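# Four arms build a self-supporting stick ring over well

## Task

Around the centre of the square well (the open hole at scene x = 0, y = 0, sides parallel to x and y, nothing below it but floor), assemble a closed ring of wooden sticks. Each stick must lie with one end resting on a desk and its other end resting on the neighbouring stick in the ring. Sticks may hang out over the well. Any number of the four arms may help. The ring only counts if it stays up by itself once the robots no longer support it, so at the end every gripper must release and every arm must move away from the sticks.

## Robot and tools

SETUP. There are four identical i2rt Big YAM arms, named arm1, arm2, arm3 and arm4. Each has six revolute joints, a two-finger gripper and a wrist camera. Each arm sits on its own desk, and the four desks surround the well. Approximate foot positions in metres, with facing in degrees counter-clockwise from +x: arm1 (+0.22, +0.56, +0.72) facing -90; arm2 (-0.52, +0.50, +0.72) facing -90; arm3 (-0.22, -0.56, +0.72) facing +90; arm4 (+0.52, -0.50, +0.72) facing +90. A hand reaches roughly 1.0 m from the joint1 axis when fully stretched. A fixed room camera, cam_high, looks down on the scene.

FRAMES. There is one shared scene frame. Its origin is on the floor and +z is up. The point called hand (URDF link pinch) lies halfway between the fingertips. The hand's z axis runs along the fingers, and the fingers close along its y axis. Hand poses are based on each arm's true foot pose, which is never printed.

execute_actions. The argument actions is a list that holds either one action or none. An action is an object keyed by arm name. Each arm entry holds "joints", which maps joint names to absolute targets (not offsets). Allowed keys and ranges, with the done tolerance:
- joint1_rad: -2.879 to 2.879 rad, ±0.045. Spins the arm about its foot; positive is counter-clockwise seen from above; 0 unfolds the arm the way its foot faces.
- joint2_rad: 0 to 3.141, ±0.14. Shoulder; 0 has the upper arm pointing back and about level, and increasing values lift it up and then forward.
- joint3_rad: 0 to 3.019, ±0.09. Elbow; 0 is fully folded and increasing values open it.
- joint4_rad: -1.692 to 1.57, ±0.055. Hand pitch; positive tips the fingers up.
- joint5_rad: -1.57 to 1.57, ±0.03. Sideways hand swing; positive goes to the arm's right.
- joint6_rad: -2.094 to 2.094, ±0.035. Hand roll; positive is clockwise when viewed from behind the hand.
- gripper_m: 0 to 0.093 m, ±0.003. The gap between the fingertips, with roughly 50 to 62 N per pad at most.
All listed motions begin together and may end at different times. Each action runs for no more than 15 s. Joints move at their own speeds, so the hand can sweep a wide arc between postures. Any joint or arm you leave out may still be driving toward an earlier target. An unknown key or an out-of-range value rejects the whole call and nothing moves. The optional cameras argument takes names from arm1_cam_wrist, arm2_cam_wrist, arm3_cam_wrist, arm4_cam_wrist, cam_high and "all". Omitting it, null or ["all"] returns every camera; [] returns none. An empty actions list only reports state and images.

wait: seconds from 0 to 10. It sends no commands and returns the same report as an empty action.
zoom_image: camera (one of the five names) and region [x0, y0, x1, y1] in pixels of that camera's latest full image, with (0,0) at top-left and a maximum size of 504 by 504. Wrist images are 616x616 fisheye; cam_high is 896x504.
read_manual: section "licences" returns licence text only.
finished_scene: scene, the integer of the current scene. It is final and reports whether the goal was met, so call it only once the ring stands on its own.

RESULTS. Each result gives every robot's state (joint_positions and joint torques for the six arm joints, which are noisy and offset) plus the images listed, in order, on the "pictures" line. Cameras whose calibration has changed are listed. joint_status tells how each commanded motion ended:
- off_target: came to rest away from the target and may still be pushing.
- contact_stop: stopped and now holds where it rests.
- time_out: did not finish. It keeps pushing toward its target, or toward one clipped near its current position, and on_its_own names it. Send its reported position to relieve the push.
- not_followed: a self or inter-arm clearance check held back the targets ("joint command not followed", often with a "cause:" line). Gripper commands still execute, and held-back targets may be retried on later actions.
on_its_own lists activity you did not command; its "held at" value is the target being held, not the actual position. MOTOR HOT appears from 85 °C. At 100 °C an OVER-TEMPERATURE FAULT drops that arm, and keys not at target read limit_stop_at_motor_heat, which means resend them. A stop in one call cancels the later motion calls in that same reply.

CAUTIONS. Arms do not halt on contact and can push hard, so avoid squeezing anything against a desk or another arm. Sustained pushing or carrying a load heats motors, including while you think. A hard press between two robots ends the run, and a hard hit may too. The clearance check can react late and ignores fingers, gripper housings and wrist cameras. Tiny target changes may produce no motion. A loaded joint that stops holding will sag. Loose objects sometimes get a brief nudge. Avoid dropping, slamming or sliding sticks, and never push objects out of the work area. The robots keep holding your last command while you think.

Each tool is called after ">>>" in YAML: its name, and indented under it one key for each argument.

## Session

>>> execute_actions:
  actions: []

Scene clock: 0.00 s.
Joint torques (N m, as the arm reports them, + toward a larger angle): no reading
Motor temperatures (°C, as the motors report them): arm1=[26 23 25 23 25 24] | arm2=[25 26 27 25 23 26] | arm3=[25 24 22 26 24 22] | arm4=[23 23 23 25 23 23]
arm1.joint_positions: joint1_rad=+0.213 joint2_rad=+0.567 joint3_rad=+1.340 joint4_rad=-1.493 joint5_rad=+0.315 joint6_rad=-0.450 gripper_m=+0.095
arm1.joint_status: not commanded
arm1.hand: x=+0.2050 y=+0.3578 z=+1.3228 quat_wxyz=(-0.139, -0.452, -0.782, +0.405) (m; scene frame)
arm2.joint_positions: joint1_rad=+0.463 joint2_rad=+0.589 joint3_rad=+1.462 joint4_rad=-1.326 joint5_rad=+0.138 joint6_rad=+0.121 gripper_m=+0.094
arm2.joint_status: not commanded
arm2.hand: x=-0.4495 y=+0.3032 z=+1.3412 quat_wxyz=(-0.433, -0.525, -0.663, +0.313) (m; scene frame)
arm3.joint_positions: joint1_rad=-0.317 joint2_rad=+0.610 joint3_rad=+1.399 joint4_rad=-1.229 joint5_rad=+0.260 joint6_rad=+0.270 gripper_m=+0.095
arm3.joint_status: not commanded
arm3.hand: x=-0.1091 y=-0.3550 z=+1.3916 quat_wxyz=(-0.462, +0.339, -0.763, -0.297) (m; scene frame)
arm4.joint_positions: joint1_rad=-0.190 joint2_rad=+0.528 joint3_rad=+1.349 joint4_rad=-1.376 joint5_rad=-0.231 joint6_rad=-0.318 gripper_m=+0.094
arm4.joint_status: not commanded
arm4.hand: x=+0.5263 y=-0.3015 z=+1.2796 quat_wxyz=(-0.361, +0.686, -0.534, -0.337) (m; scene frame)
pictures: arm1_cam_wrist, arm2_cam_wrist, arm3_cam_wrist, arm4_cam_wrist, cam_high
Images, in order (width x height): arm1_cam_wrist 616x616, arm2_cam_wrist 616x616, arm3_cam_wrist 616x616, arm4_cam_wrist 616x616, cam_high 896x504.

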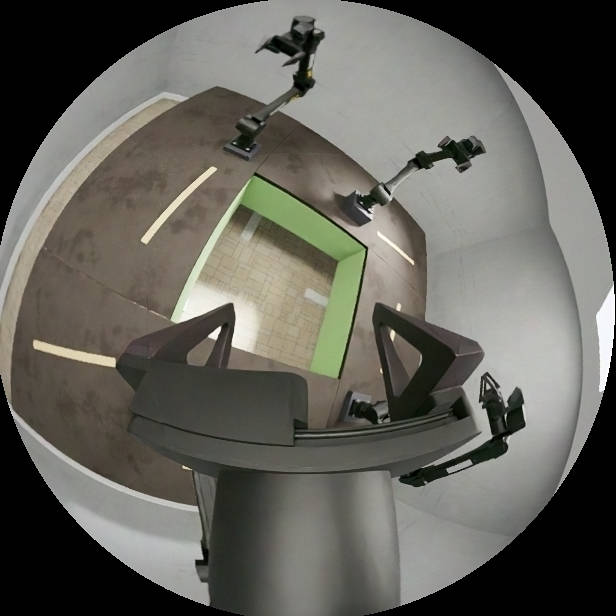

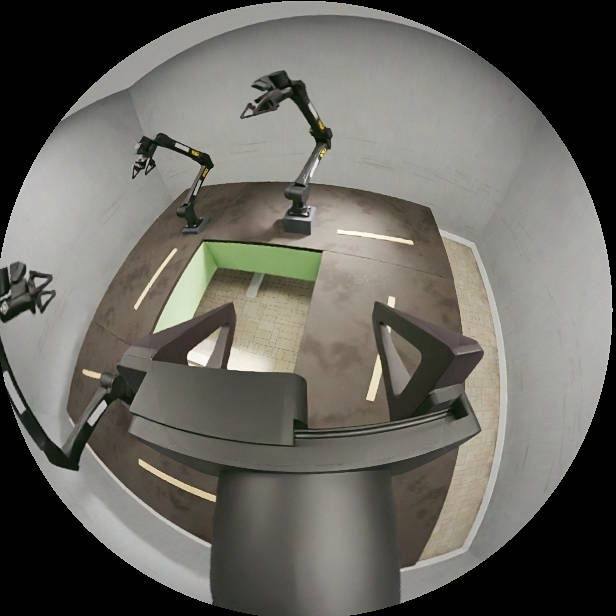

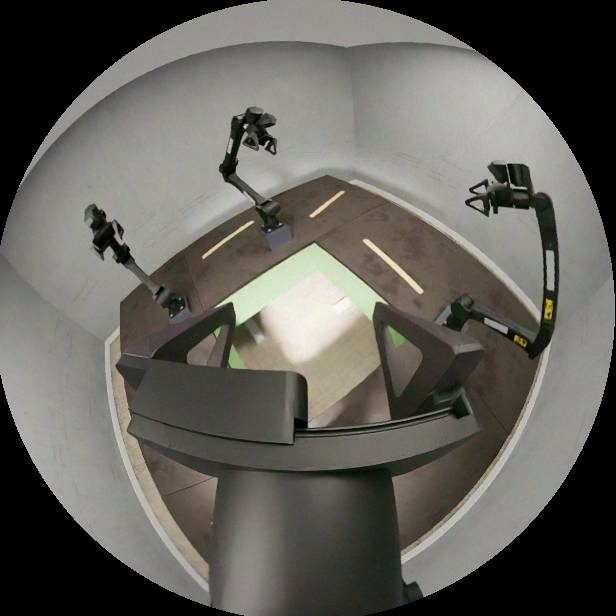

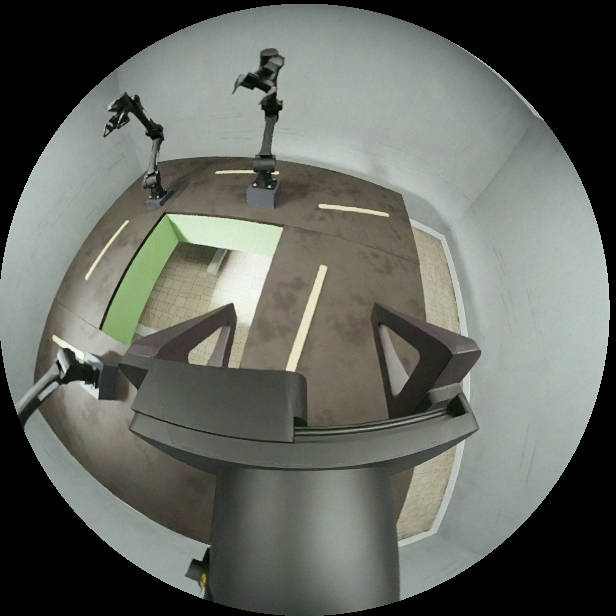

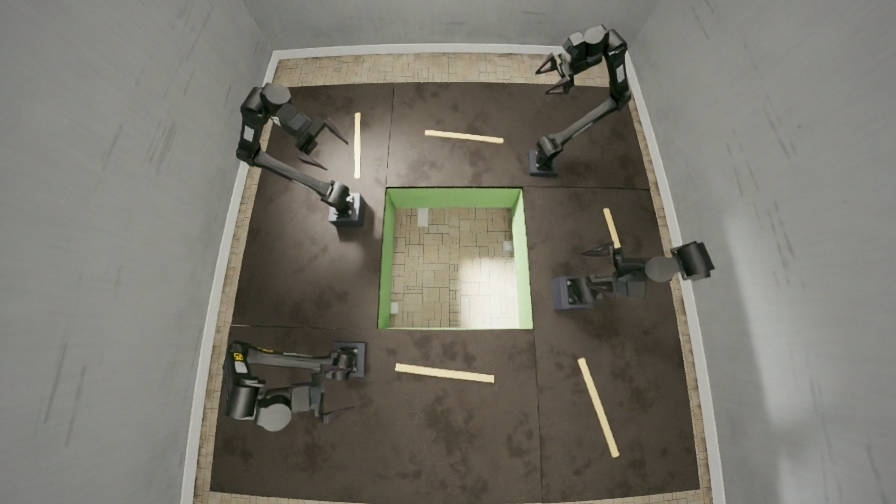

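>>> execute_actions:
  actions:
    - {"arm1":{"joints":{"joint1_rad":1.71,"joint2_rad":1.762,"joint3_rad":1.008,"joint4_rad":-0.817,"joint5_rad":0,"joint6_rad":-0.14}},"arm2":{"joints":{"joint1_rad":-0.46,"joint2_rad":1.479,"joint3_rad":0.852,"joint4_rad":-0.944,"joint5_rad":0,"joint6_rad":-0.33}},"arm3":{"joints":{"joint1_rad":1.544,"joint2_rad":1.532,"joint3_rad":0.698,"joint4_rad":-0.737,"joint5_rad":0,"joint6_rad":-0.12}},"arm4":{"joints":{"joint1_rad":-0.134,"joint2_rad":1.385,"joint3_rad":0.788,"joint4_rad":-0.974,"joint5_rad":0,"joint6_rad":0}}}

Scene clock: 22.03 s.
Joint torques (N m, as the arm reports them, + toward a larger angle): arm1=[  0.29 -13.19   7.5    1.14  -0.07   0.2 ] | arm2=[-0.93 -7.08  9.36  0.54  0.06 -0.16] | arm3=[ 1.19 -8.55  6.48  0.78 -0.07 -0.15] | arm4=[ 0.31 -9.13  7.41  0.78 -0.01  0.14]
Motor temperatures (°C, as the motors report them): arm1=[26 23 29 23 25 24] | arm2=[25 26 30 26 23 26] | arm3=[25 24 28 26 24 22] | arm4=[23 23 28 25 23 23]
arm1.joint_positions: joint1_rad=+1.714 joint2_rad=+1.755 joint3_rad=+1.004 joint4_rad=-0.831 joint5_rad=-0.001 joint6_rad=-0.147 gripper_m=+0.095
arm1.joint_status: all done
arm1.hand: x=+0.6466 y=+0.6229 z=+0.8078 quat_wxyz=(+0.005, +0.146, -0.989, -0.004) (m; scene frame)
arm2.joint_positions: joint1_rad=-0.460 joint2_rad=+1.475 joint3_rad=+0.833 joint4_rad=-0.953 joint5_rad=+0.001 joint6_rad=-0.316 gripper_m=+0.094
arm2.joint_status: all done
arm2.hand: x=-0.6863 y=+0.1891 z=+0.8003 quat_wxyz=(+0.005, -0.766, -0.643, -0.006) (m; scene frame)
arm3.joint_positions: joint1_rad=+1.545 joint2_rad=+1.528 joint3_rad=+0.703 joint4_rad=-0.743 joint5_rad=+0.001 joint6_rad=-0.108 gripper_m=+0.095
arm3.joint_status: all done
arm3.hand: x=-0.5500 y=-0.5574 z=+0.7985 quat_wxyz=(-0.008, +0.999, +0.052, +0.003) (m; scene frame)
arm4.joint_positions: joint1_rad=-0.141 joint2_rad=+1.374 joint3_rad=+0.772 joint4_rad=-0.986 joint5_rad=-0.003 joint6_rad=-0.012 gripper_m=+0.094
arm4.joint_status: all done
arm4.hand: x=+0.5662 y=-0.1783 z=+0.7996 quat_wxyz=(+0.013, +0.660, -0.751, +0.000) (m; scene frame)
pictures: arm1_cam_wrist, arm2_cam_wrist, arm3_cam_wrist, arm4_cam_wrist, cam_high
camera_calibration (this result's frames):
arm1_cam_wrist: T_world_to_cam=[[0.282047, -0.958903, -0.0308899, 0.442997], [-0.769355, -0.245295, 0.589851, 0.180051], [-0.573187, -0.1426, -0.806921, 1.23393], [0, 0, 0, 1]] pos_world=[0.720852, 0.644916, 0.903169]
arm2_cam_wrist: T_world_to_cam=[[-0.984299, 0.176441, 0.00492235, -0.716282], [0.144011, 0.786638, 0.600385, -0.52749], [0.10206, 0.591667, -0.799696, 0.723225], [0, 0, 0, 1]] pos_world=[-0.702883, 0.113416, 0.898583]
arm3_cam_wrist: T_world_to_cam=[[-0.100467, 0.994773, 0.0182528, 0.483666], [0.806791, 0.0707184, 0.58659, 0.0239847], [0.582233, 0.0736589, -0.809678, 1.13047], [0, 0, 0, 1]] pos_world=[-0.628954, -0.566103, 0.892418]
arm4_cam_wrist: T_world_to_cam=[[0.991579, -0.126787, -0.0263664, -0.558315], [-0.0858249, -0.795864, 0.599361, -0.573094], [-0.0969753, -0.592051, -0.800044, 0.712767], [0, 0, 0, 1]] pos_world=[0.573549, -0.104897, 0.899014]
Images, in order (width x height): arm1_cam_wrist 616x616, arm2_cam_wrist 616x616, arm3_cam_wrist 616x616, arm4_cam_wrist 616x616, cam_high 896x504.

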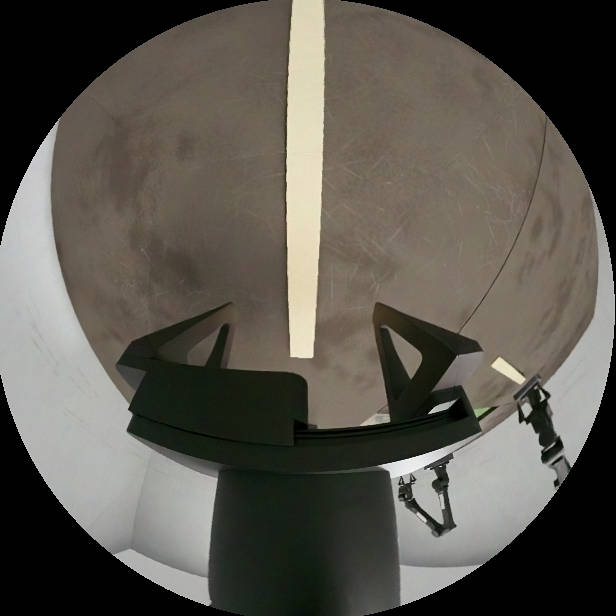

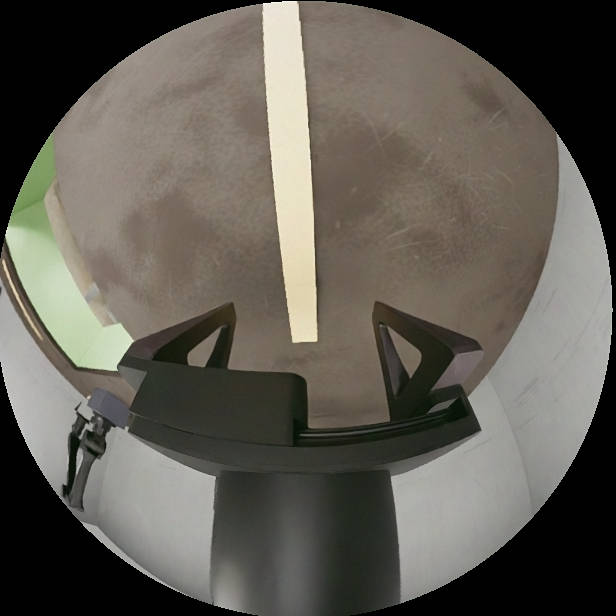

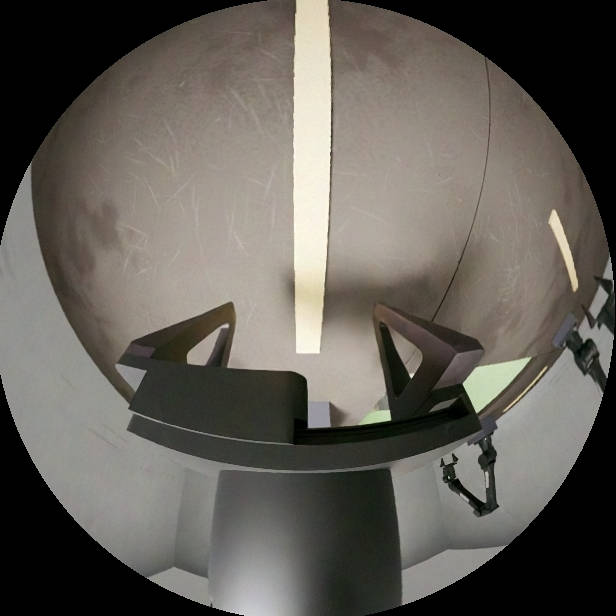

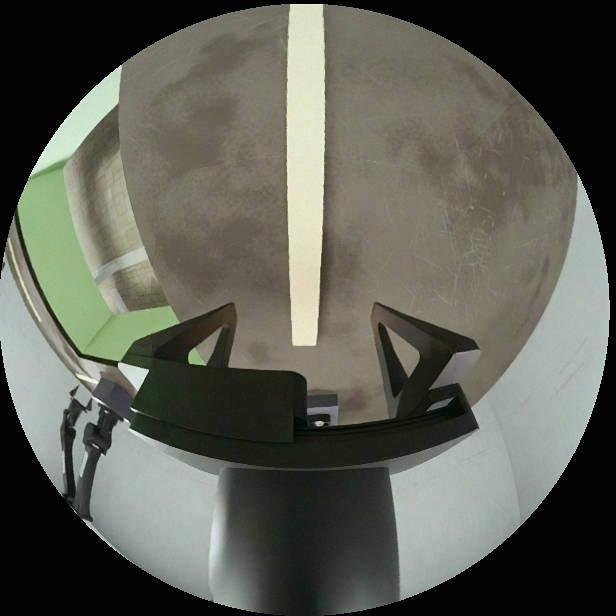

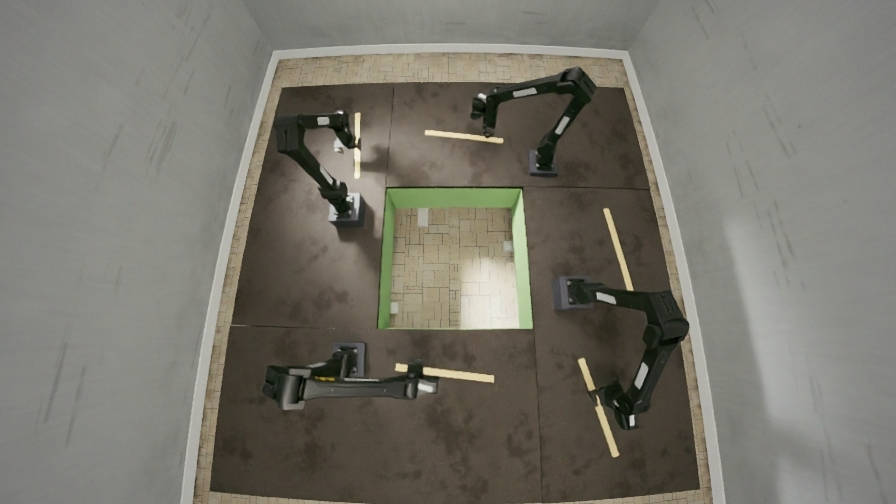

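>>> execute_actions:
  actions:
    - {"arm1":{"joints":{"joint2_rad":1.99,"joint3_rad":1.09,"joint4_rad":-0.82}},"arm2":{"joints":{"joint1_rad":-0.42,"joint2_rad":1.744,"joint3_rad":0.948,"joint4_rad":-0.924,"joint6_rad":-0.37}},"arm3":{"joints":{"joint2_rad":1.791,"joint3_rad":0.768,"joint4_rad":-0.697}},"arm4":{"joints":{"joint2_rad":1.651,"joint3_rad":0.856,"joint4_rad":-0.925}}}
  cameras: []

>>> execute_actions:
  actions:
    - {"arm1":{"joints":{"gripper_m":0.0}},"arm2":{"joints":{"gripper_m":0.0}},"arm3":{"joints":{"gripper_m":0.0}},"arm4":{"joints":{"gripper_m":0.0}}}

Scene clock: 28.20 s.
Joint torques (N m, as the arm reports them, + toward a larger angle): arm1=[  0.06 -13.37   6.29   0.61  -0.14   0.21] | arm2=[-1.28 -8.69  7.5   0.18 -0.01 -0.15] | arm3=[  0.96 -10.53   6.44   0.39  -0.11  -0.15] | arm4=[  0.08 -11.45   6.61   0.26  -0.13   0.12]
Motor temperatures (°C, as the motors report them): arm1=[26 24 28 23 25 24] | arm2=[25 26 31 26 23 26] | arm3=[25 25 27 26 24 22] | arm4=[23 23 28 25 23 23]
arm1.joint_positions: joint1_rad=+1.717 joint2_rad=+1.973 joint3_rad=+1.085 joint4_rad=-0.830 joint5_rad=+0.001 joint6_rad=-0.147 gripper_m=+0.095
arm1.joint_status: all done
arm1.hand: x=+0.6499 y=+0.6248 z=+0.7368 quat_wxyz=(+0.072, +0.147, -0.986, -0.003) (m; scene frame)
arm2.joint_positions: joint1_rad=-0.417 joint2_rad=+1.733 joint3_rad=+0.935 joint4_rad=-0.930 joint5_rad=+0.001 joint6_rad=-0.357 gripper_m=+0.094
arm2.joint_status: all done
arm2.hand: x=-0.6843 y=+0.1592 z=+0.7380 quat_wxyz=(+0.030, -0.736, -0.673, -0.067) (m; scene frame)
arm3.joint_positions: joint1_rad=+1.547 joint2_rad=+1.787 joint3_rad=+0.749 joint4_rad=-0.702 joint5_rad=+0.003 joint6_rad=-0.110 gripper_m=+0.095
arm3.joint_status: all done
arm3.hand: x=-0.5388 y=-0.5570 z=+0.7280 quat_wxyz=(-0.004, +0.995, +0.053, +0.088) (m; scene frame)
arm4.joint_positions: joint1_rad=-0.137 joint2_rad=+1.639 joint3_rad=+0.834 joint4_rad=-0.931 joint5_rad=-0.001 joint6_rad=-0.010 gripper_m=+0.094
arm4.joint_status: all done
arm4.hand: x=+0.5663 y=-0.1634 z=+0.7324 quat_wxyz=(+0.068, +0.659, -0.747, +0.049) (m; scene frame)
pictures: none
No camera images: the call's "cameras" was empty. Leave "cameras" out to get every camera's image.

Scene clock: 28.93 s.
Joint torques (N m, as the arm reports them, + toward a larger angle): arm1=[ -0.34 -13.27   6.41   0.55  -0.15   0.17] | arm2=[-1.19 -8.93  7.56  0.15  0.04 -0.15] | arm3=[  1.01 -10.41   6.44   0.4   -0.1   -0.14] | arm4=[ -0.05 -11.63   6.61   0.21  -0.13   0.12]
Motor temperatures (°C, as the motors report them): arm1=[26 24 28 23 25 24] | arm2=[25 26 31 26 23 26] | arm3=[25 25 27 26 24 22] | arm4=[23 23 28 25 23 23]
arm1.joint_positions: joint1_rad=+1.717 joint2_rad=+1.973 joint3_rad=+1.085 joint4_rad=-0.830 joint5_rad=+0.001 joint6_rad=-0.146 gripper_m=+0.026
arm1.joint_status: gripper_m off_target (ended at +0.027, target +0.000)
arm1.hand: x=+0.6499 y=+0.6248 z=+0.7368 quat_wxyz=(+0.072, +0.147, -0.986, -0.003) (m; scene frame)
arm2.joint_positions: joint1_rad=-0.417 joint2_rad=+1.736 joint3_rad=+0.935 joint4_rad=-0.930 joint5_rad=+0.001 joint6_rad=-0.358 gripper_m=+0.027
arm2.joint_status: gripper_m off_target (ended at +0.027, target +0.000)
arm2.hand: x=-0.6840 y=+0.1596 z=+0.7370 quat_wxyz=(+0.030, -0.736, -0.673, -0.069) (m; scene frame)
arm3.joint_positions: joint1_rad=+1.547 joint2_rad=+1.787 joint3_rad=+0.749 joint4_rad=-0.702 joint5_rad=+0.002 joint6_rad=-0.110 gripper_m=+0.027
arm3.joint_status: gripper_m off_target (ended at +0.027, target +0.000)
arm3.hand: x=-0.5388 y=-0.5570 z=+0.7280 quat_wxyz=(-0.003, +0.995, +0.053, +0.088) (m; scene frame)
arm4.joint_positions: joint1_rad=-0.137 joint2_rad=+1.639 joint3_rad=+0.834 joint4_rad=-0.931 joint5_rad=-0.001 joint6_rad=-0.010 gripper_m=+0.027
arm4.joint_status: gripper_m off_target (ended at +0.027, target +0.000)
arm4.hand: x=+0.5663 y=-0.1634 z=+0.7324 quat_wxyz=(+0.068, +0.659, -0.747, +0.049) (m; scene frame)
pictures: arm1_cam_wrist, arm2_cam_wrist, arm3_cam_wrist, arm4_cam_wrist, cam_high
camera_calibration (this result's frames):
arm1_cam_wrist: T_world_to_cam=[[0.279832, -0.958874, -0.047495, 0.455366], [-0.683054, -0.233614, 0.691998, 0.0862833], [-0.674634, -0.161201, -0.720336, 1.19253], [0, 0, 0, 1]] pos_world=[0.736033, 0.649033, 0.820943]
arm2_cam_wrist: T_world_to_cam=[[-0.994467, 0.0961899, -0.0422221, -0.667917], [0.0397285, 0.71646, 0.696496, -0.597552], [0.0972463, 0.690965, -0.716317, 0.609132], [0, 0, 0, 1]] pos_world=[-0.699717, 0.0714798, 0.824324]
arm3_cam_wrist: T_world_to_cam=[[-0.103192, 0.994661, 0.00120835, 0.496536], [0.695444, 0.0712811, 0.715036, -0.0969076], [0.711132, 0.0746266, -0.699087, 1.0563], [0, 0, 0, 1]] pos_world=[-0.632537, -0.565806, 0.807138]
arm4_cam_wrist: T_world_to_cam=[[0.991722, -0.125895, -0.0252581, -0.559074], [-0.0707733, -0.700068, 0.71056, -0.595313], [-0.107138, -0.702891, -0.703183, 0.584471], [0, 0, 0, 1]] pos_world=[0.574933, -0.0763248, 0.819875]
Images, in order (width x height): arm1_cam_wrist 616x616, arm2_cam_wrist 616x616, arm3_cam_wrist 616x616, arm4_cam_wrist 616x616, cam_high 896x504.

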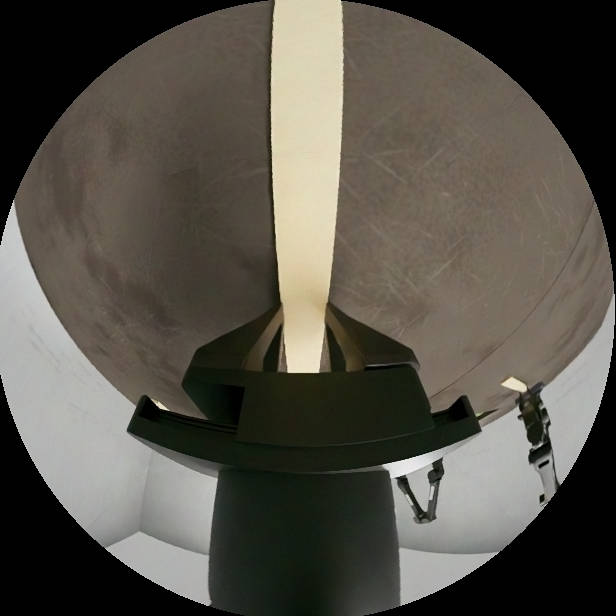

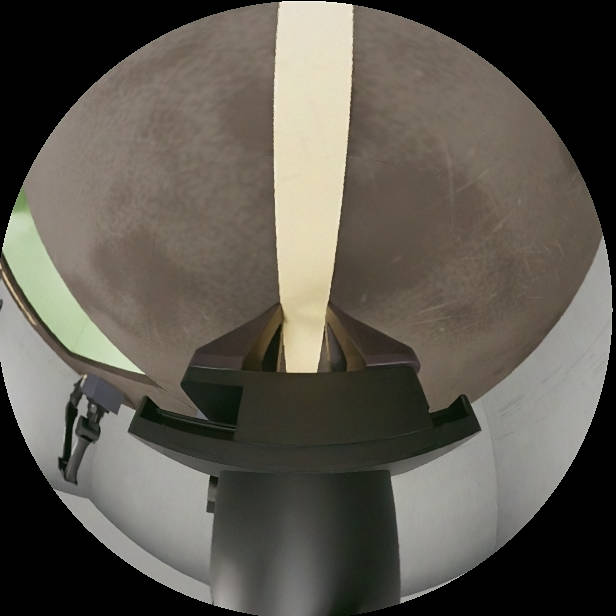

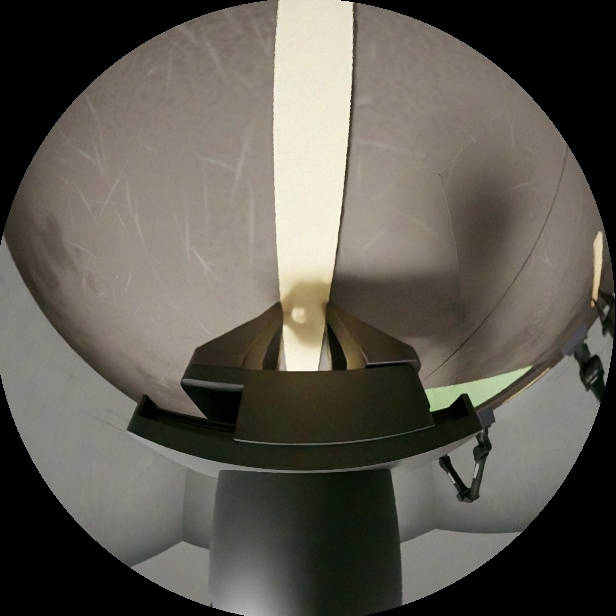

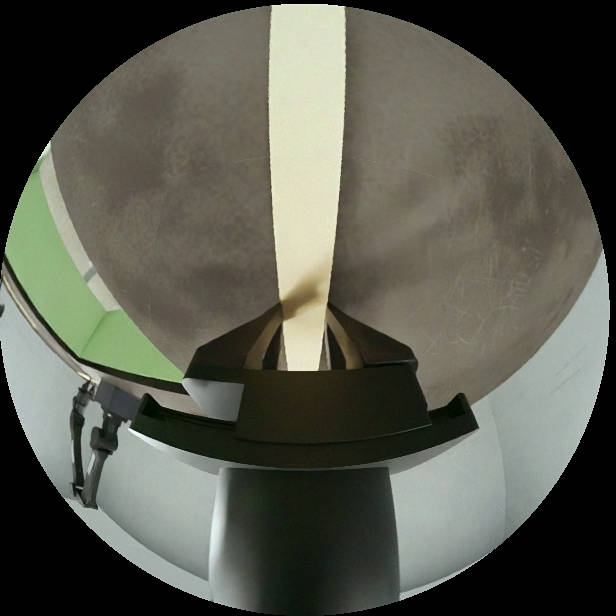

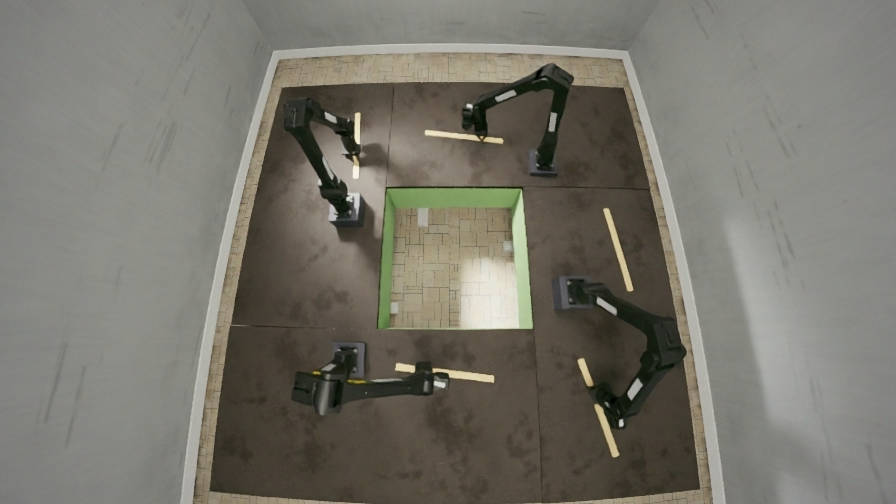

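>>> execute_actions:
  actions:
    - {"arm1":{"joints":{"joint2_rad":1.5,"joint3_rad":0.7,"joint4_rad":-0.76,"joint6_rad":-0.58}},"arm3":{"joints":{"joint2_rad":1.5,"joint3_rad":0.7,"joint4_rad":-0.76,"joint6_rad":-0.58}}}
  cameras: []

>>> execute_actions:
  actions:
    - {"arm1":{"joints":{"joint1_rad":-0.58}},"arm3":{"joints":{"joint1_rad":-0.58}}}
  cameras: []

>>> execute_actions:
  actions:
    - {"arm2":{"joints":{"joint2_rad":1.479,"joint3_rad":0.87,"joint4_rad":-0.95}},"arm4":{"joints":{"joint2_rad":1.479,"joint3_rad":0.89,"joint4_rad":-0.97}}}

Scene clock: 37.17 s.
Joint torques (N m, as the arm reports them, + toward a larger angle): arm1=[ 0.04 -9.94  6.78  1.2  -0.19  0.01] | arm2=[-1.15 -8.9   7.58  0.17  0.04 -0.16] | arm3=[ 1.   -7.96  7.62  0.41 -0.13 -0.17] | arm4=[  0.08 -11.52   6.58   0.24  -0.12   0.11]
Motor temperatures (°C, as the motors report them): arm1=[26 24 28 23 25 24] | arm2=[25 27 31 26 23 26] | arm3=[25 25 27 26 24 22] | arm4=[23 24 28 25 23 23]
arm1.joint_positions: joint1_rad=+1.717 joint2_rad=+1.505 joint3_rad=+0.699 joint4_rad=-0.773 joint5_rad=+0.001 joint6_rad=-0.572 gripper_m=+0.026
arm1.joint_status: all done
arm1.hand: x=+0.5408 y=+0.6078 z=+0.8155 quat_wxyz=(+0.002, +0.353, -0.936, -0.004) (m; scene frame)
arm2.joint_positions: joint1_rad=-0.417 joint2_rad=+1.736 joint3_rad=+0.935 joint4_rad=-0.930 joint5_rad=+0.001 joint6_rad=-0.358 gripper_m=+0.027
arm2.joint_status: not commanded
arm2.hand: x=-0.6840 y=+0.1596 z=+0.7370 quat_wxyz=(+0.030, -0.736, -0.673, -0.069) (m; scene frame)
arm3.joint_positions: joint1_rad=+1.547 joint2_rad=+1.494 joint3_rad=+0.693 joint4_rad=-0.758 joint5_rad=+0.002 joint6_rad=-0.567 gripper_m=+0.027
arm3.joint_status: all done
arm3.hand: x=-0.5460 y=-0.5581 z=+0.8065 quat_wxyz=(-0.009, +0.960, +0.279, +0.000) (m; scene frame)
arm4.joint_positions: joint1_rad=-0.137 joint2_rad=+1.639 joint3_rad=+0.834 joint4_rad=-0.931 joint5_rad=-0.001 joint6_rad=-0.010 gripper_m=+0.027
arm4.joint_status: not commanded
arm4.hand: x=+0.5663 y=-0.1634 z=+0.7324 quat_wxyz=(+0.068, +0.659, -0.747, +0.049) (m; scene frame)
pictures: none
No camera images: the call's "cameras" was empty. Leave "cameras" out to get every camera's image.

Scene clock: 39.30 s.
Joint torques (N m, as the arm reports them, + toward a larger angle): arm1=[  0.96 -10.37   6.67   1.    -0.18   0.07] | arm2=[-1.12 -8.9   7.6   0.15  0.05 -0.15] | arm3=[ 1.5  -7.99  7.79  0.49 -0.13 -0.13] | arm4=[ -0.03 -11.61   6.57   0.26  -0.12   0.12]
Motor temperatures (°C, as the motors report them): arm1=[26 24 28 23 25 24] | arm2=[25 27 31 26 23 26] | arm3=[25 25 27 26 24 22] | arm4=[23 24 28 25 23 23]
arm1.joint_positions: joint1_rad=-0.579 joint2_rad=+1.505 joint3_rad=+0.699 joint4_rad=-0.773 joint5_rad=+0.002 joint6_rad=-0.575 gripper_m=+0.026
arm1.joint_status: all done
arm1.hand: x=+0.0381 y=+0.2860 z=+0.8124 quat_wxyz=(+0.004, -0.707, -0.707, -0.007) (m; scene frame)
arm2.joint_positions: joint1_rad=-0.417 joint2_rad=+1.736 joint3_rad=+0.935 joint4_rad=-0.930 joint5_rad=+0.001 joint6_rad=-0.358 gripper_m=+0.027
arm2.joint_status: not commanded
arm2.hand: x=-0.6840 y=+0.1596 z=+0.7370 quat_wxyz=(+0.030, -0.736, -0.673, -0.069) (m; scene frame)
arm3.joint_positions: joint1_rad=-0.581 joint2_rad=+1.494 joint3_rad=+0.693 joint4_rad=-0.758 joint5_rad=+0.001 joint6_rad=-0.570 gripper_m=+0.027
arm3.joint_status: all done
arm3.hand: x=-0.0416 y=-0.2816 z=+0.8138 quat_wxyz=(-0.013, +0.711, -0.703, -0.003) (m; scene frame)
arm4.joint_positions: joint1_rad=-0.137 joint2_rad=+1.639 joint3_rad=+0.834 joint4_rad=-0.931 joint5_rad=-0.001 joint6_rad=-0.010 gripper_m=+0.027
arm4.joint_status: not commanded
arm4.hand: x=+0.5663 y=-0.1634 z=+0.7324 quat_wxyz=(+0.068, +0.659, -0.747, +0.049) (m; scene frame)
pictures: none
No camera images: the call's "cameras" was empty. Leave "cameras" out to get every camera's image.

Scene clock: 40.43 s.
Joint torques (N m, as the arm reports them, + toward a larger angle): arm1=[  0.31 -10.26   6.74   1.    -0.23   0.06] | arm2=[-1.04 -7.01  9.33  0.1   0.04 -0.15] | arm3=[ 1.39 -8.02  7.79  0.47 -0.13 -0.13] | arm4=[  0.08 -11.24   9.06  -0.12  -0.13   0.12]
Motor temperatures (°C, as the motors report them): arm1=[26 24 28 23 25 24] | arm2=[25 27 31 26 23 26] | arm3=[25 25 27 26 24 22] | arm4=[23 24 28 25 23 23]
arm1.joint_positions: joint1_rad=-0.579 joint2_rad=+1.505 joint3_rad=+0.699 joint4_rad=-0.773 joint5_rad=+0.002 joint6_rad=-0.575 gripper_m=+0.026
arm1.joint_status: not commanded
arm1.hand: x=+0.0381 y=+0.2860 z=+0.8124 quat_wxyz=(+0.004, -0.707, -0.707, -0.007) (m; scene frame)
arm2.joint_positions: joint1_rad=-0.417 joint2_rad=+1.476 joint3_rad=+0.854 joint4_rad=-0.945 joint5_rad=+0.001 joint6_rad=-0.358 gripper_m=+0.027
arm2.joint_status: all done
arm2.hand: x=-0.6780 y=+0.1715 z=+0.8065 quat_wxyz=(+0.000, -0.738, -0.675, +0.007) (m; scene frame)
arm3.joint_positions: joint1_rad=-0.581 joint2_rad=+1.494 joint3_rad=+0.693 joint4_rad=-0.758 joint5_rad=+0.001 joint6_rad=-0.570 gripper_m=+0.027
arm3.joint_status: not commanded
arm3.hand: x=-0.0416 y=-0.2816 z=+0.8138 quat_wxyz=(-0.013, +0.711, -0.703, -0.003) (m; scene frame)
arm4.joint_positions: joint1_rad=-0.137 joint2_rad=+1.478 joint3_rad=+0.850 joint4_rad=-0.962 joint5_rad=-0.001 joint6_rad=-0.010 gripper_m=+0.027
arm4.joint_status: all done
arm4.hand: x=+0.5697 y=-0.1448 z=+0.7901 quat_wxyz=(+0.013, +0.661, -0.750, +0.002) (m; scene frame)
pictures: arm1_cam_wrist, arm2_cam_wrist, arm3_cam_wrist, arm4_cam_wrist, cam_high
camera_calibration (this result's frames):
arm1_cam_wrist: T_world_to_cam=[[-0.999672, 0.00833762, -0.0242194, 0.058493], [-0.00772343, 0.803415, 0.595369, -0.706881], [0.0244222, 0.595361, -0.803087, 0.60396], [0, 0, 0, 1]] pos_world=[0.0382642, 0.207857, 0.907304]
arm2_cam_wrist: T_world_to_cam=[[-0.995522, 0.0934377, 0.0143425, -0.705989], [0.0844466, 0.810827, 0.579162, -0.545992], [0.0424863, 0.57778, -0.815086, 0.712098], [0, 0, 0, 1]] pos_world=[-0.686975, 0.0972356, 0.906765]
arm3_cam_wrist: T_world_to_cam=[[0.999821, 0.00709847, 0.0175247, 0.028256], [-0.0039958, -0.826594, 0.562785, -0.681668], [0.0184807, -0.562754, -0.826418, 0.637457], [0, 0, 0, 1]] pos_world=[-0.0427554, -0.204931, 0.909943]
arm4_cam_wrist: T_world_to_cam=[[0.991938, -0.124492, -0.0236962, -0.559809], [-0.0853506, -0.794502, 0.601233, -0.542077], [-0.0936756, -0.594363, -0.798722, 0.722054], [0, 0, 0, 1]] pos_world=[0.576668, -0.0712113, 0.88937]
Images, in order (width x height): arm1_cam_wrist 616x616, arm2_cam_wrist 616x616, arm3_cam_wrist 616x616, arm4_cam_wrist 616x616, cam_high 896x504.

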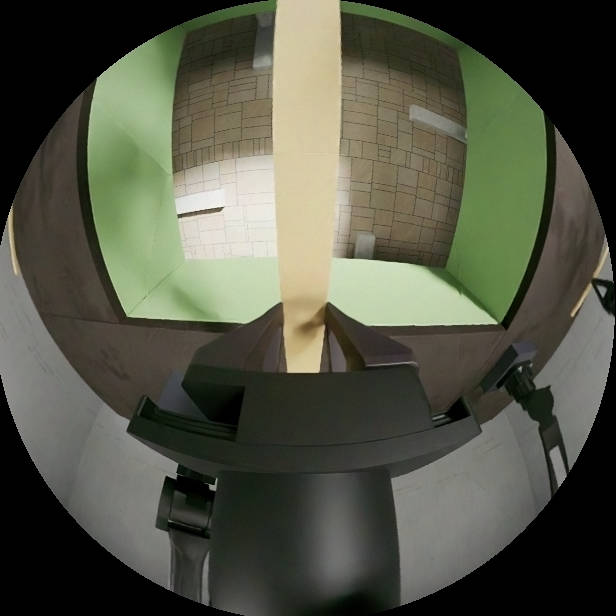

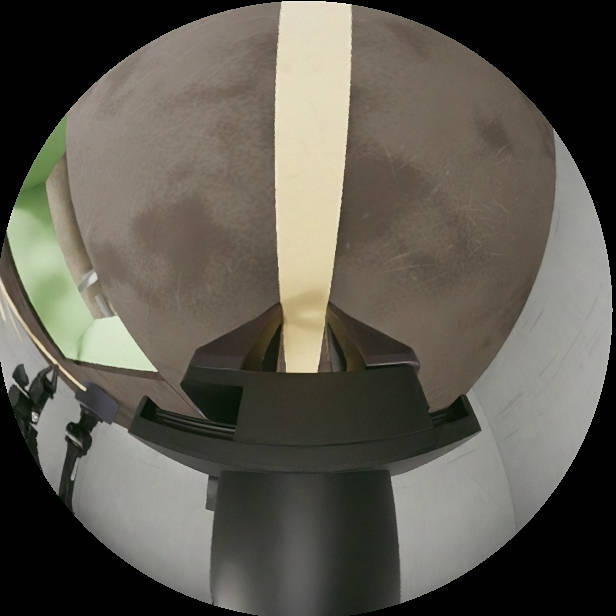

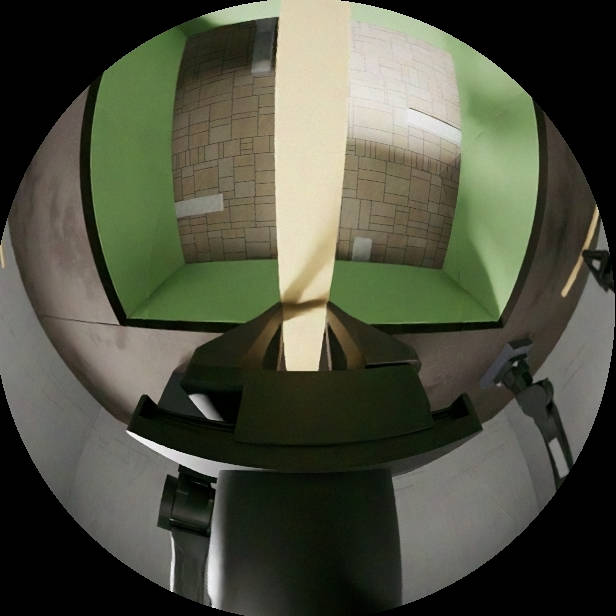

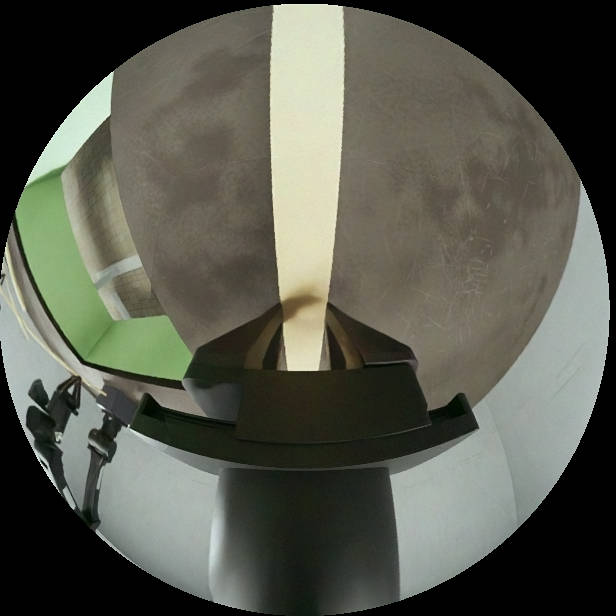

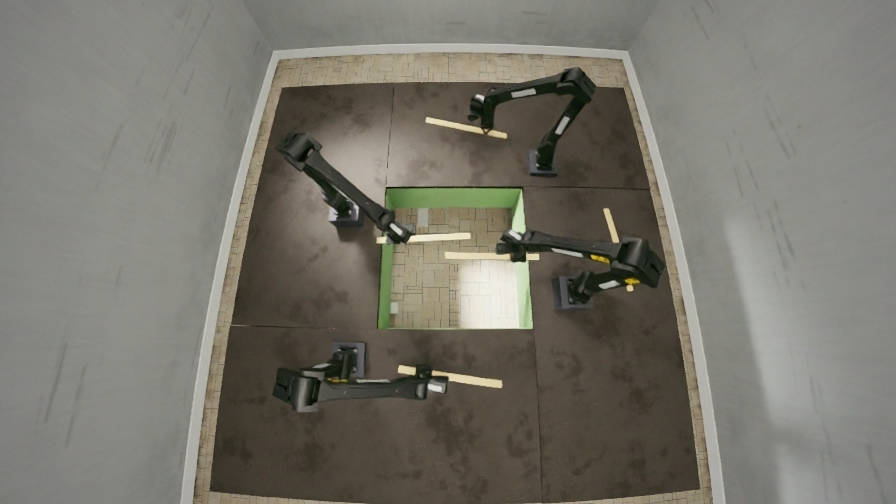

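>>> execute_actions:
  actions:
    - {"arm1":{"joints":{"joint2_rad":1.634,"joint3_rad":0.664,"joint4_rad":-0.59}},"arm3":{"joints":{"joint1_rad":-0.6,"joint6_rad":-0.6,"joint2_rad":1.64,"joint3_rad":0.63,"joint4_rad":-0.55}},"arm2":{"joints":{"joint2_rad":1.809,"joint3_rad":1.39,"joint4_rad":-1.14,"joint6_rad":-1.27}},"arm4":{"joints":{"joint2_rad":1.809,"joint3_rad":1.41,"joint4_rad":-1.15,"joint6_rad":-1.29}}}
  cameras: []

>>> execute_actions:
  actions:
    - {"arm2":{"joints":{"joint1_rad":0.525}},"arm4":{"joints":{"joint1_rad":0.481}}}
  cameras: ["cam_high"]

>>> zoom_image:
  camera: "cam_high"
  region: [340,150,580,360]

Scene clock: 50.47 s.
Joint torques (N m, as the arm reports them, + toward a larger angle): arm1=[  0.29 -10.27   5.75   1.36  -0.2    0.07] | arm2=[ -1.17 -14.    11.81  -0.26  -0.03  -0.17] | arm3=[ 0.9  -9.87  5.9   0.99 -0.13 -0.17] | arm4=[  0.07 -18.19   9.46  -0.2   -0.22  -0.08]
Motor temperatures (°C, as the motors report them): arm1=[26 24 28 23 25 24] | arm2=[25 27 32 26 23 26] | arm3=[25 25 27 26 24 22] | arm4=[23 25 30 25 23 23]
arm1.joint_positions: joint1_rad=-0.579 joint2_rad=+1.633 joint3_rad=+0.660 joint4_rad=-0.610 joint5_rad=+0.002 joint6_rad=-0.575 gripper_m=+0.026
arm1.joint_status: all done
arm1.hand: x=+0.0392 y=+0.2880 z=+0.7637 quat_wxyz=(+0.005, -0.707, -0.707, -0.009) (m; scene frame)
arm2.joint_positions: joint1_rad=-0.417 joint2_rad=+1.822 joint3_rad=+1.352 joint4_rad=-1.130 joint5_rad=+0.001 joint6_rad=-1.256 gripper_m=+0.027
arm2.joint_status: all done
arm2.hand: x=-0.7429 y=+0.0360 z=+0.8239 quat_wxyz=(+0.002, -0.372, -0.928, -0.010) (m; scene frame)
arm3.joint_positions: joint1_rad=-0.592 joint2_rad=+1.650 joint3_rad=+0.626 joint4_rad=-0.561 joint5_rad=+0.001 joint6_rad=-0.588 gripper_m=+0.027
arm3.joint_status: all done
arm3.hand: x=-0.0459 y=-0.2948 z=+0.7511 quat_wxyz=(-0.001, +0.713, -0.701, +0.000) (m; scene frame)
arm4.joint_positions: joint1_rad=-0.137 joint2_rad=+1.814 joint3_rad=+1.369 joint4_rad=-1.141 joint5_rad=-0.001 joint6_rad=-1.278 gripper_m=+0.027
arm4.joint_status: all done
arm4.hand: x=+0.5921 y=+0.0153 z=+0.8174 quat_wxyz=(+0.009, +0.977, -0.213, -0.007) (m; scene frame)
pictures: none
No camera images: the call's "cameras" was empty. Leave "cameras" out to get every camera's image.

Scene clock: 52.07 s.
Joint torques (N m, as the arm reports them, + toward a larger angle): arm1=[ 1.05 -9.95  6.07  1.43 -0.17  0.1 ] | arm2=[ -1.74 -13.91  11.76  -0.25   0.06  -0.15] | arm3=[ 0.82 -9.84  5.89  0.98 -0.13 -0.17] | arm4=[  0.14 -18.34   9.62  -0.13  -0.22  -0.06]
Motor temperatures (°C, as the motors report them): arm1=[26 24 28 23 25 24] | arm2=[25 27 32 25 23 26] | arm3=[25 25 27 26 24 22] | arm4=[23 25 30 25 23 23]
arm1.joint_positions: joint1_rad=-0.579 joint2_rad=+1.633 joint3_rad=+0.660 joint4_rad=-0.610 joint5_rad=+0.002 joint6_rad=-0.575 gripper_m=+0.026
arm1.joint_status: not commanded
arm1.hand: x=+0.0392 y=+0.2880 z=+0.7637 quat_wxyz=(+0.005, -0.707, -0.707, -0.009) (m; scene frame)
arm2.joint_positions: joint1_rad=+0.532 joint2_rad=+1.822 joint3_rad=+1.352 joint4_rad=-1.130 joint5_rad=-0.001 joint6_rad=-1.258 gripper_m=+0.027
arm2.joint_status: all done
arm2.hand: x=-0.2716 y=+0.0486 z=+0.8202 quat_wxyz=(+0.009, +0.095, -0.995, -0.011) (m; scene frame)
arm3.joint_positions: joint1_rad=-0.592 joint2_rad=+1.650 joint3_rad=+0.626 joint4_rad=-0.561 joint5_rad=+0.001 joint6_rad=-0.588 gripper_m=+0.027
arm3.joint_status: not commanded
arm3.hand: x=-0.0459 y=-0.2948 z=+0.7511 quat_wxyz=(-0.001, +0.713, -0.701, +0.000) (m; scene frame)
arm4.joint_positions: joint1_rad=+0.485 joint2_rad=+1.814 joint3_rad=+1.369 joint4_rad=-1.141 joint5_rad=-0.001 joint6_rad=-1.280 gripper_m=+0.027
arm4.joint_status: all done
arm4.hand: x=+0.2788 y=-0.0396 z=+0.8222 quat_wxyz=(+0.007, +0.995, +0.097, -0.005) (m; scene frame)
pictures: cam_high
Images, in order (width x height): cam_high 896x504.

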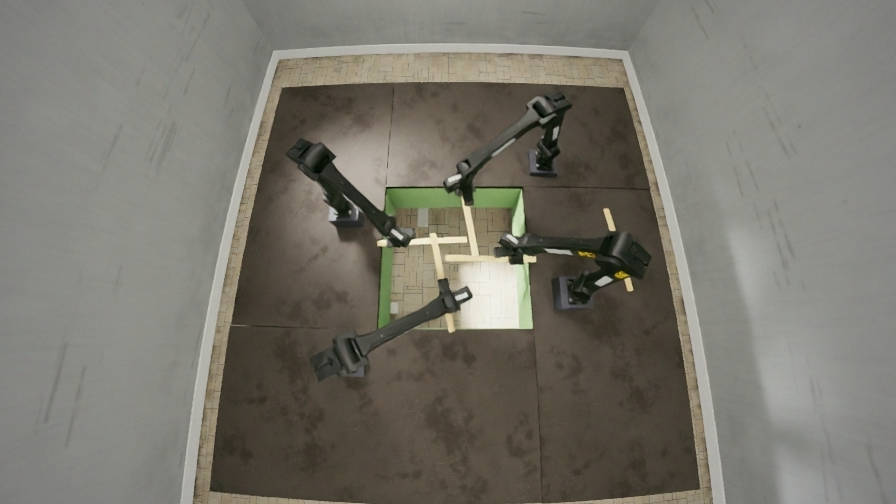

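Region (340, 150, 580, 360) of cam_high's 896x504 image, scaled by 2.100, with more detail than that image has; it fills the top 441 rows of this view, and the rest is white.

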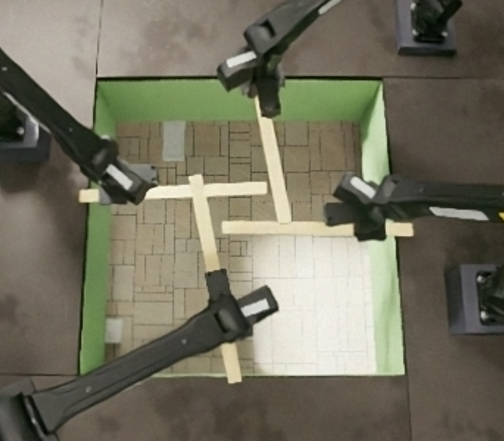

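>>> execute_actions:
  actions:
    - {"arm2":{"joints":{"joint2_rad":1.885,"joint3_rad":1.315,"joint4_rad":-0.98,"joint6_rad":-1.31}},"arm4":{"joints":{"joint2_rad":1.895,"joint3_rad":1.325,"joint4_rad":-0.99}}}

>>> zoom_image:
  camera: "cam_high"
  region: [340,150,580,360]

Scene clock: 55.60 s.
Joint torques (N m, as the arm reports them, + toward a larger angle): arm1=[  0.69 -10.02   5.89   1.32  -0.19   0.05] | arm2=[ -1.62 -14.99   8.81   0.63   0.06  -0.19] | arm3=[ 0.85 -9.89  5.88  0.98 -0.13 -0.17] | arm4=[ -0.25 -19.19   6.93   0.83  -0.24  -0.07]
Motor temperatures (°C, as the motors report them): arm1=[26 24 27 23 25 24] | arm2=[25 27 32 25 23 26] | arm3=[25 25 27 26 24 22] | arm4=[23 25 31 25 23 23]
arm1.joint_positions: joint1_rad=-0.579 joint2_rad=+1.633 joint3_rad=+0.660 joint4_rad=-0.610 joint5_rad=+0.002 joint6_rad=-0.575 gripper_m=+0.026
arm1.joint_status: not commanded
arm1.hand: x=+0.0392 y=+0.2880 z=+0.7637 quat_wxyz=(+0.005, -0.707, -0.707, -0.009) (m; scene frame)
arm2.joint_positions: joint1_rad=+0.532 joint2_rad=+1.902 joint3_rad=+1.306 joint4_rad=-0.993 joint5_rad=-0.001 joint6_rad=-1.296 gripper_m=+0.027
arm2.joint_status: all done
arm2.hand: x=-0.2694 y=+0.0436 z=+0.7649 quat_wxyz=(+0.007, +0.114, -0.993, -0.006) (m; scene frame)
arm3.joint_positions: joint1_rad=-0.592 joint2_rad=+1.650 joint3_rad=+0.626 joint4_rad=-0.561 joint5_rad=+0.001 joint6_rad=-0.588 gripper_m=+0.027
arm3.joint_status: not commanded
arm3.hand: x=-0.0459 y=-0.2948 z=+0.7511 quat_wxyz=(-0.001, +0.713, -0.701, +0.000) (m; scene frame)
arm4.joint_positions: joint1_rad=+0.485 joint2_rad=+1.900 joint3_rad=+1.319 joint4_rad=-1.002 joint5_rad=-0.001 joint6_rad=-1.280 gripper_m=+0.027
arm4.joint_status: all done
arm4.hand: x=+0.2758 y=-0.0357 z=+0.7620 quat_wxyz=(+0.005, +0.995, +0.097, -0.005) (m; scene frame)
pictures: arm1_cam_wrist, arm2_cam_wrist, arm3_cam_wrist, arm4_cam_wrist, cam_high
camera_calibration (this result's frames):
arm1_cam_wrist: T_world_to_cam=[[-0.999619, 0.00843306, -0.0262695, 0.0599039], [-0.00895126, 0.801507, 0.597919, -0.680794], [0.0260974, 0.597926, -0.801126, 0.561281], [0, 0, 0, 1]] pos_world=[0.0391391, 0.209551, 0.85829]
arm2_cam_wrist: T_world_to_cam=[[0.222036, -0.975007, -0.00785269, 0.104883], [-0.780476, -0.182552, 0.59794, -0.656733], [-0.584429, -0.126636, -0.801503, 0.586118], [0, 0, 0, 1]] pos_world=[-0.193308, 0.0565964, 0.863286]
arm3_cam_wrist: T_world_to_cam=[[0.999897, 0.0138582, 0.00386404, 0.0459947], [0.00904501, -0.8144, 0.580234, -0.666206], [0.0111879, -0.580139, -0.814441, 0.563846], [0, 0, 0, 1]] pos_world=[-0.0462724, -0.216086, 0.845596]
arm4_cam_wrist: T_world_to_cam=[[-0.195246, 0.980589, -0.0179914, 0.1072], [0.801102, 0.170037, 0.573867, -0.652775], [0.565787, 0.097632, -0.818751, 0.594991], [0, 0, 0, 1]] pos_world=[0.207231, -0.0522135, 0.863684]
Images, in order (width x height): arm1_cam_wrist 616x616, arm2_cam_wrist 616x616, arm3_cam_wrist 616x616, arm4_cam_wrist 616x616, cam_high 896x504.

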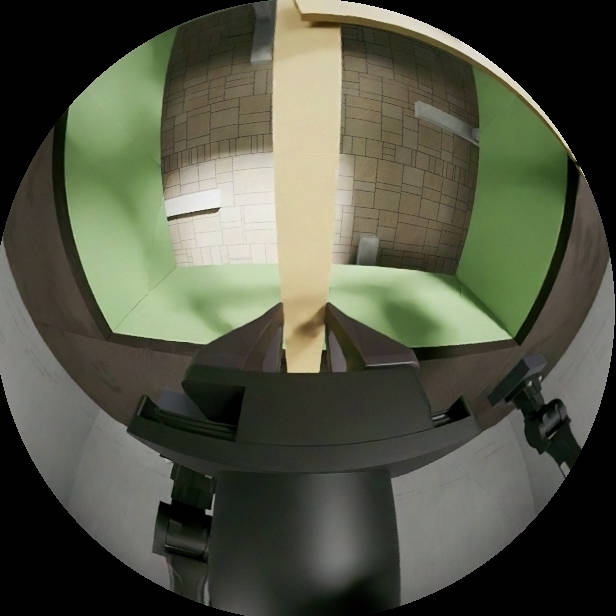

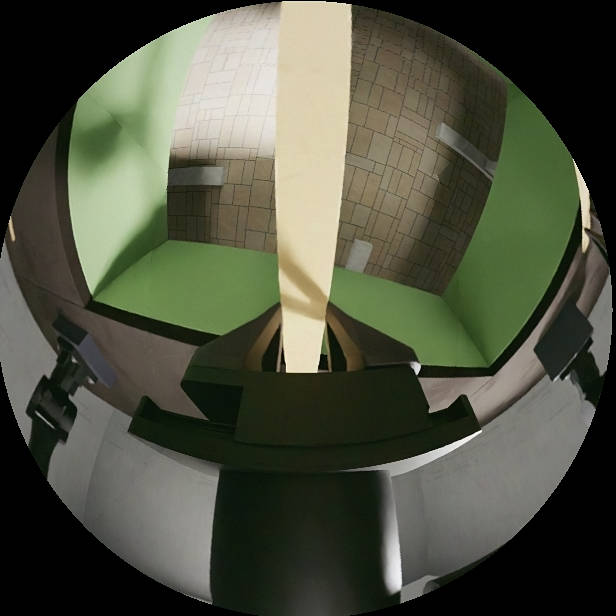

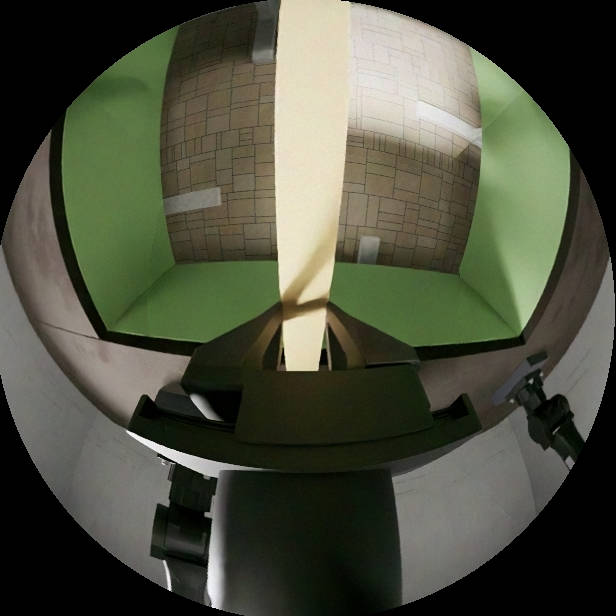

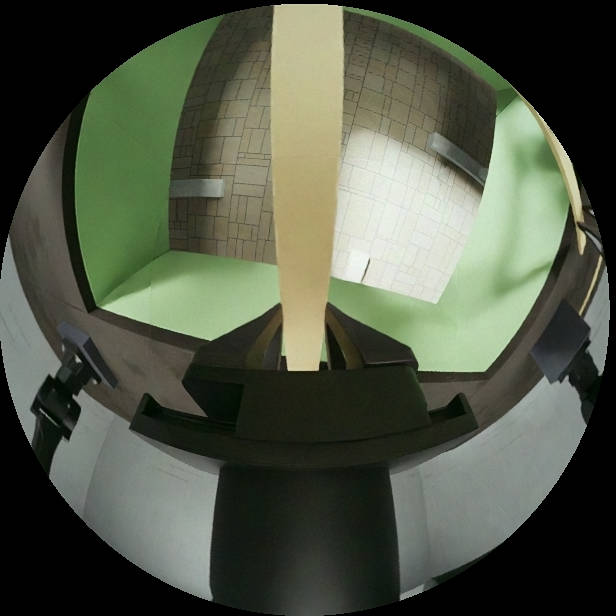

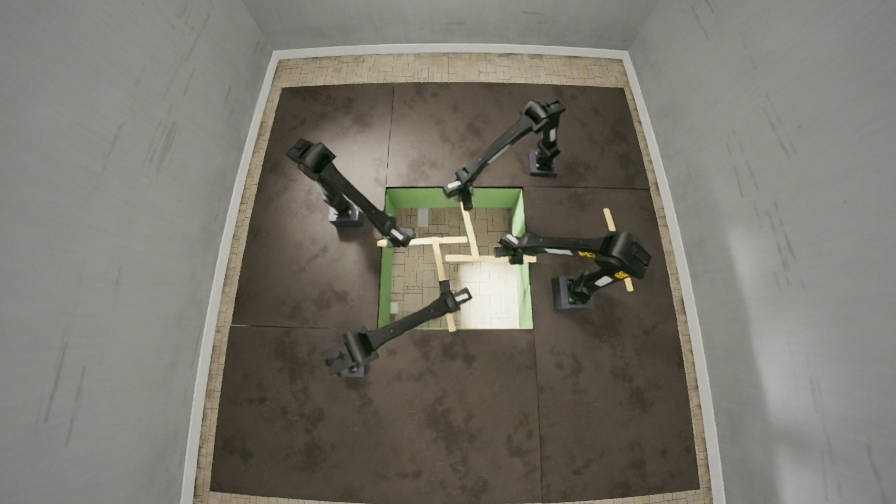

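Region (340, 150, 580, 360) of cam_high's 896x504 image, scaled by 2.100, with more detail than that image has; it fills the top 441 rows of this view, and the rest is white.

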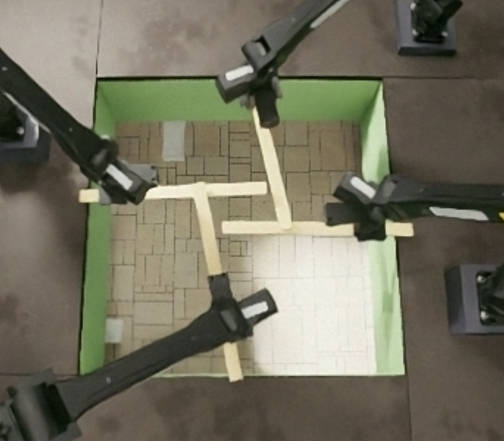

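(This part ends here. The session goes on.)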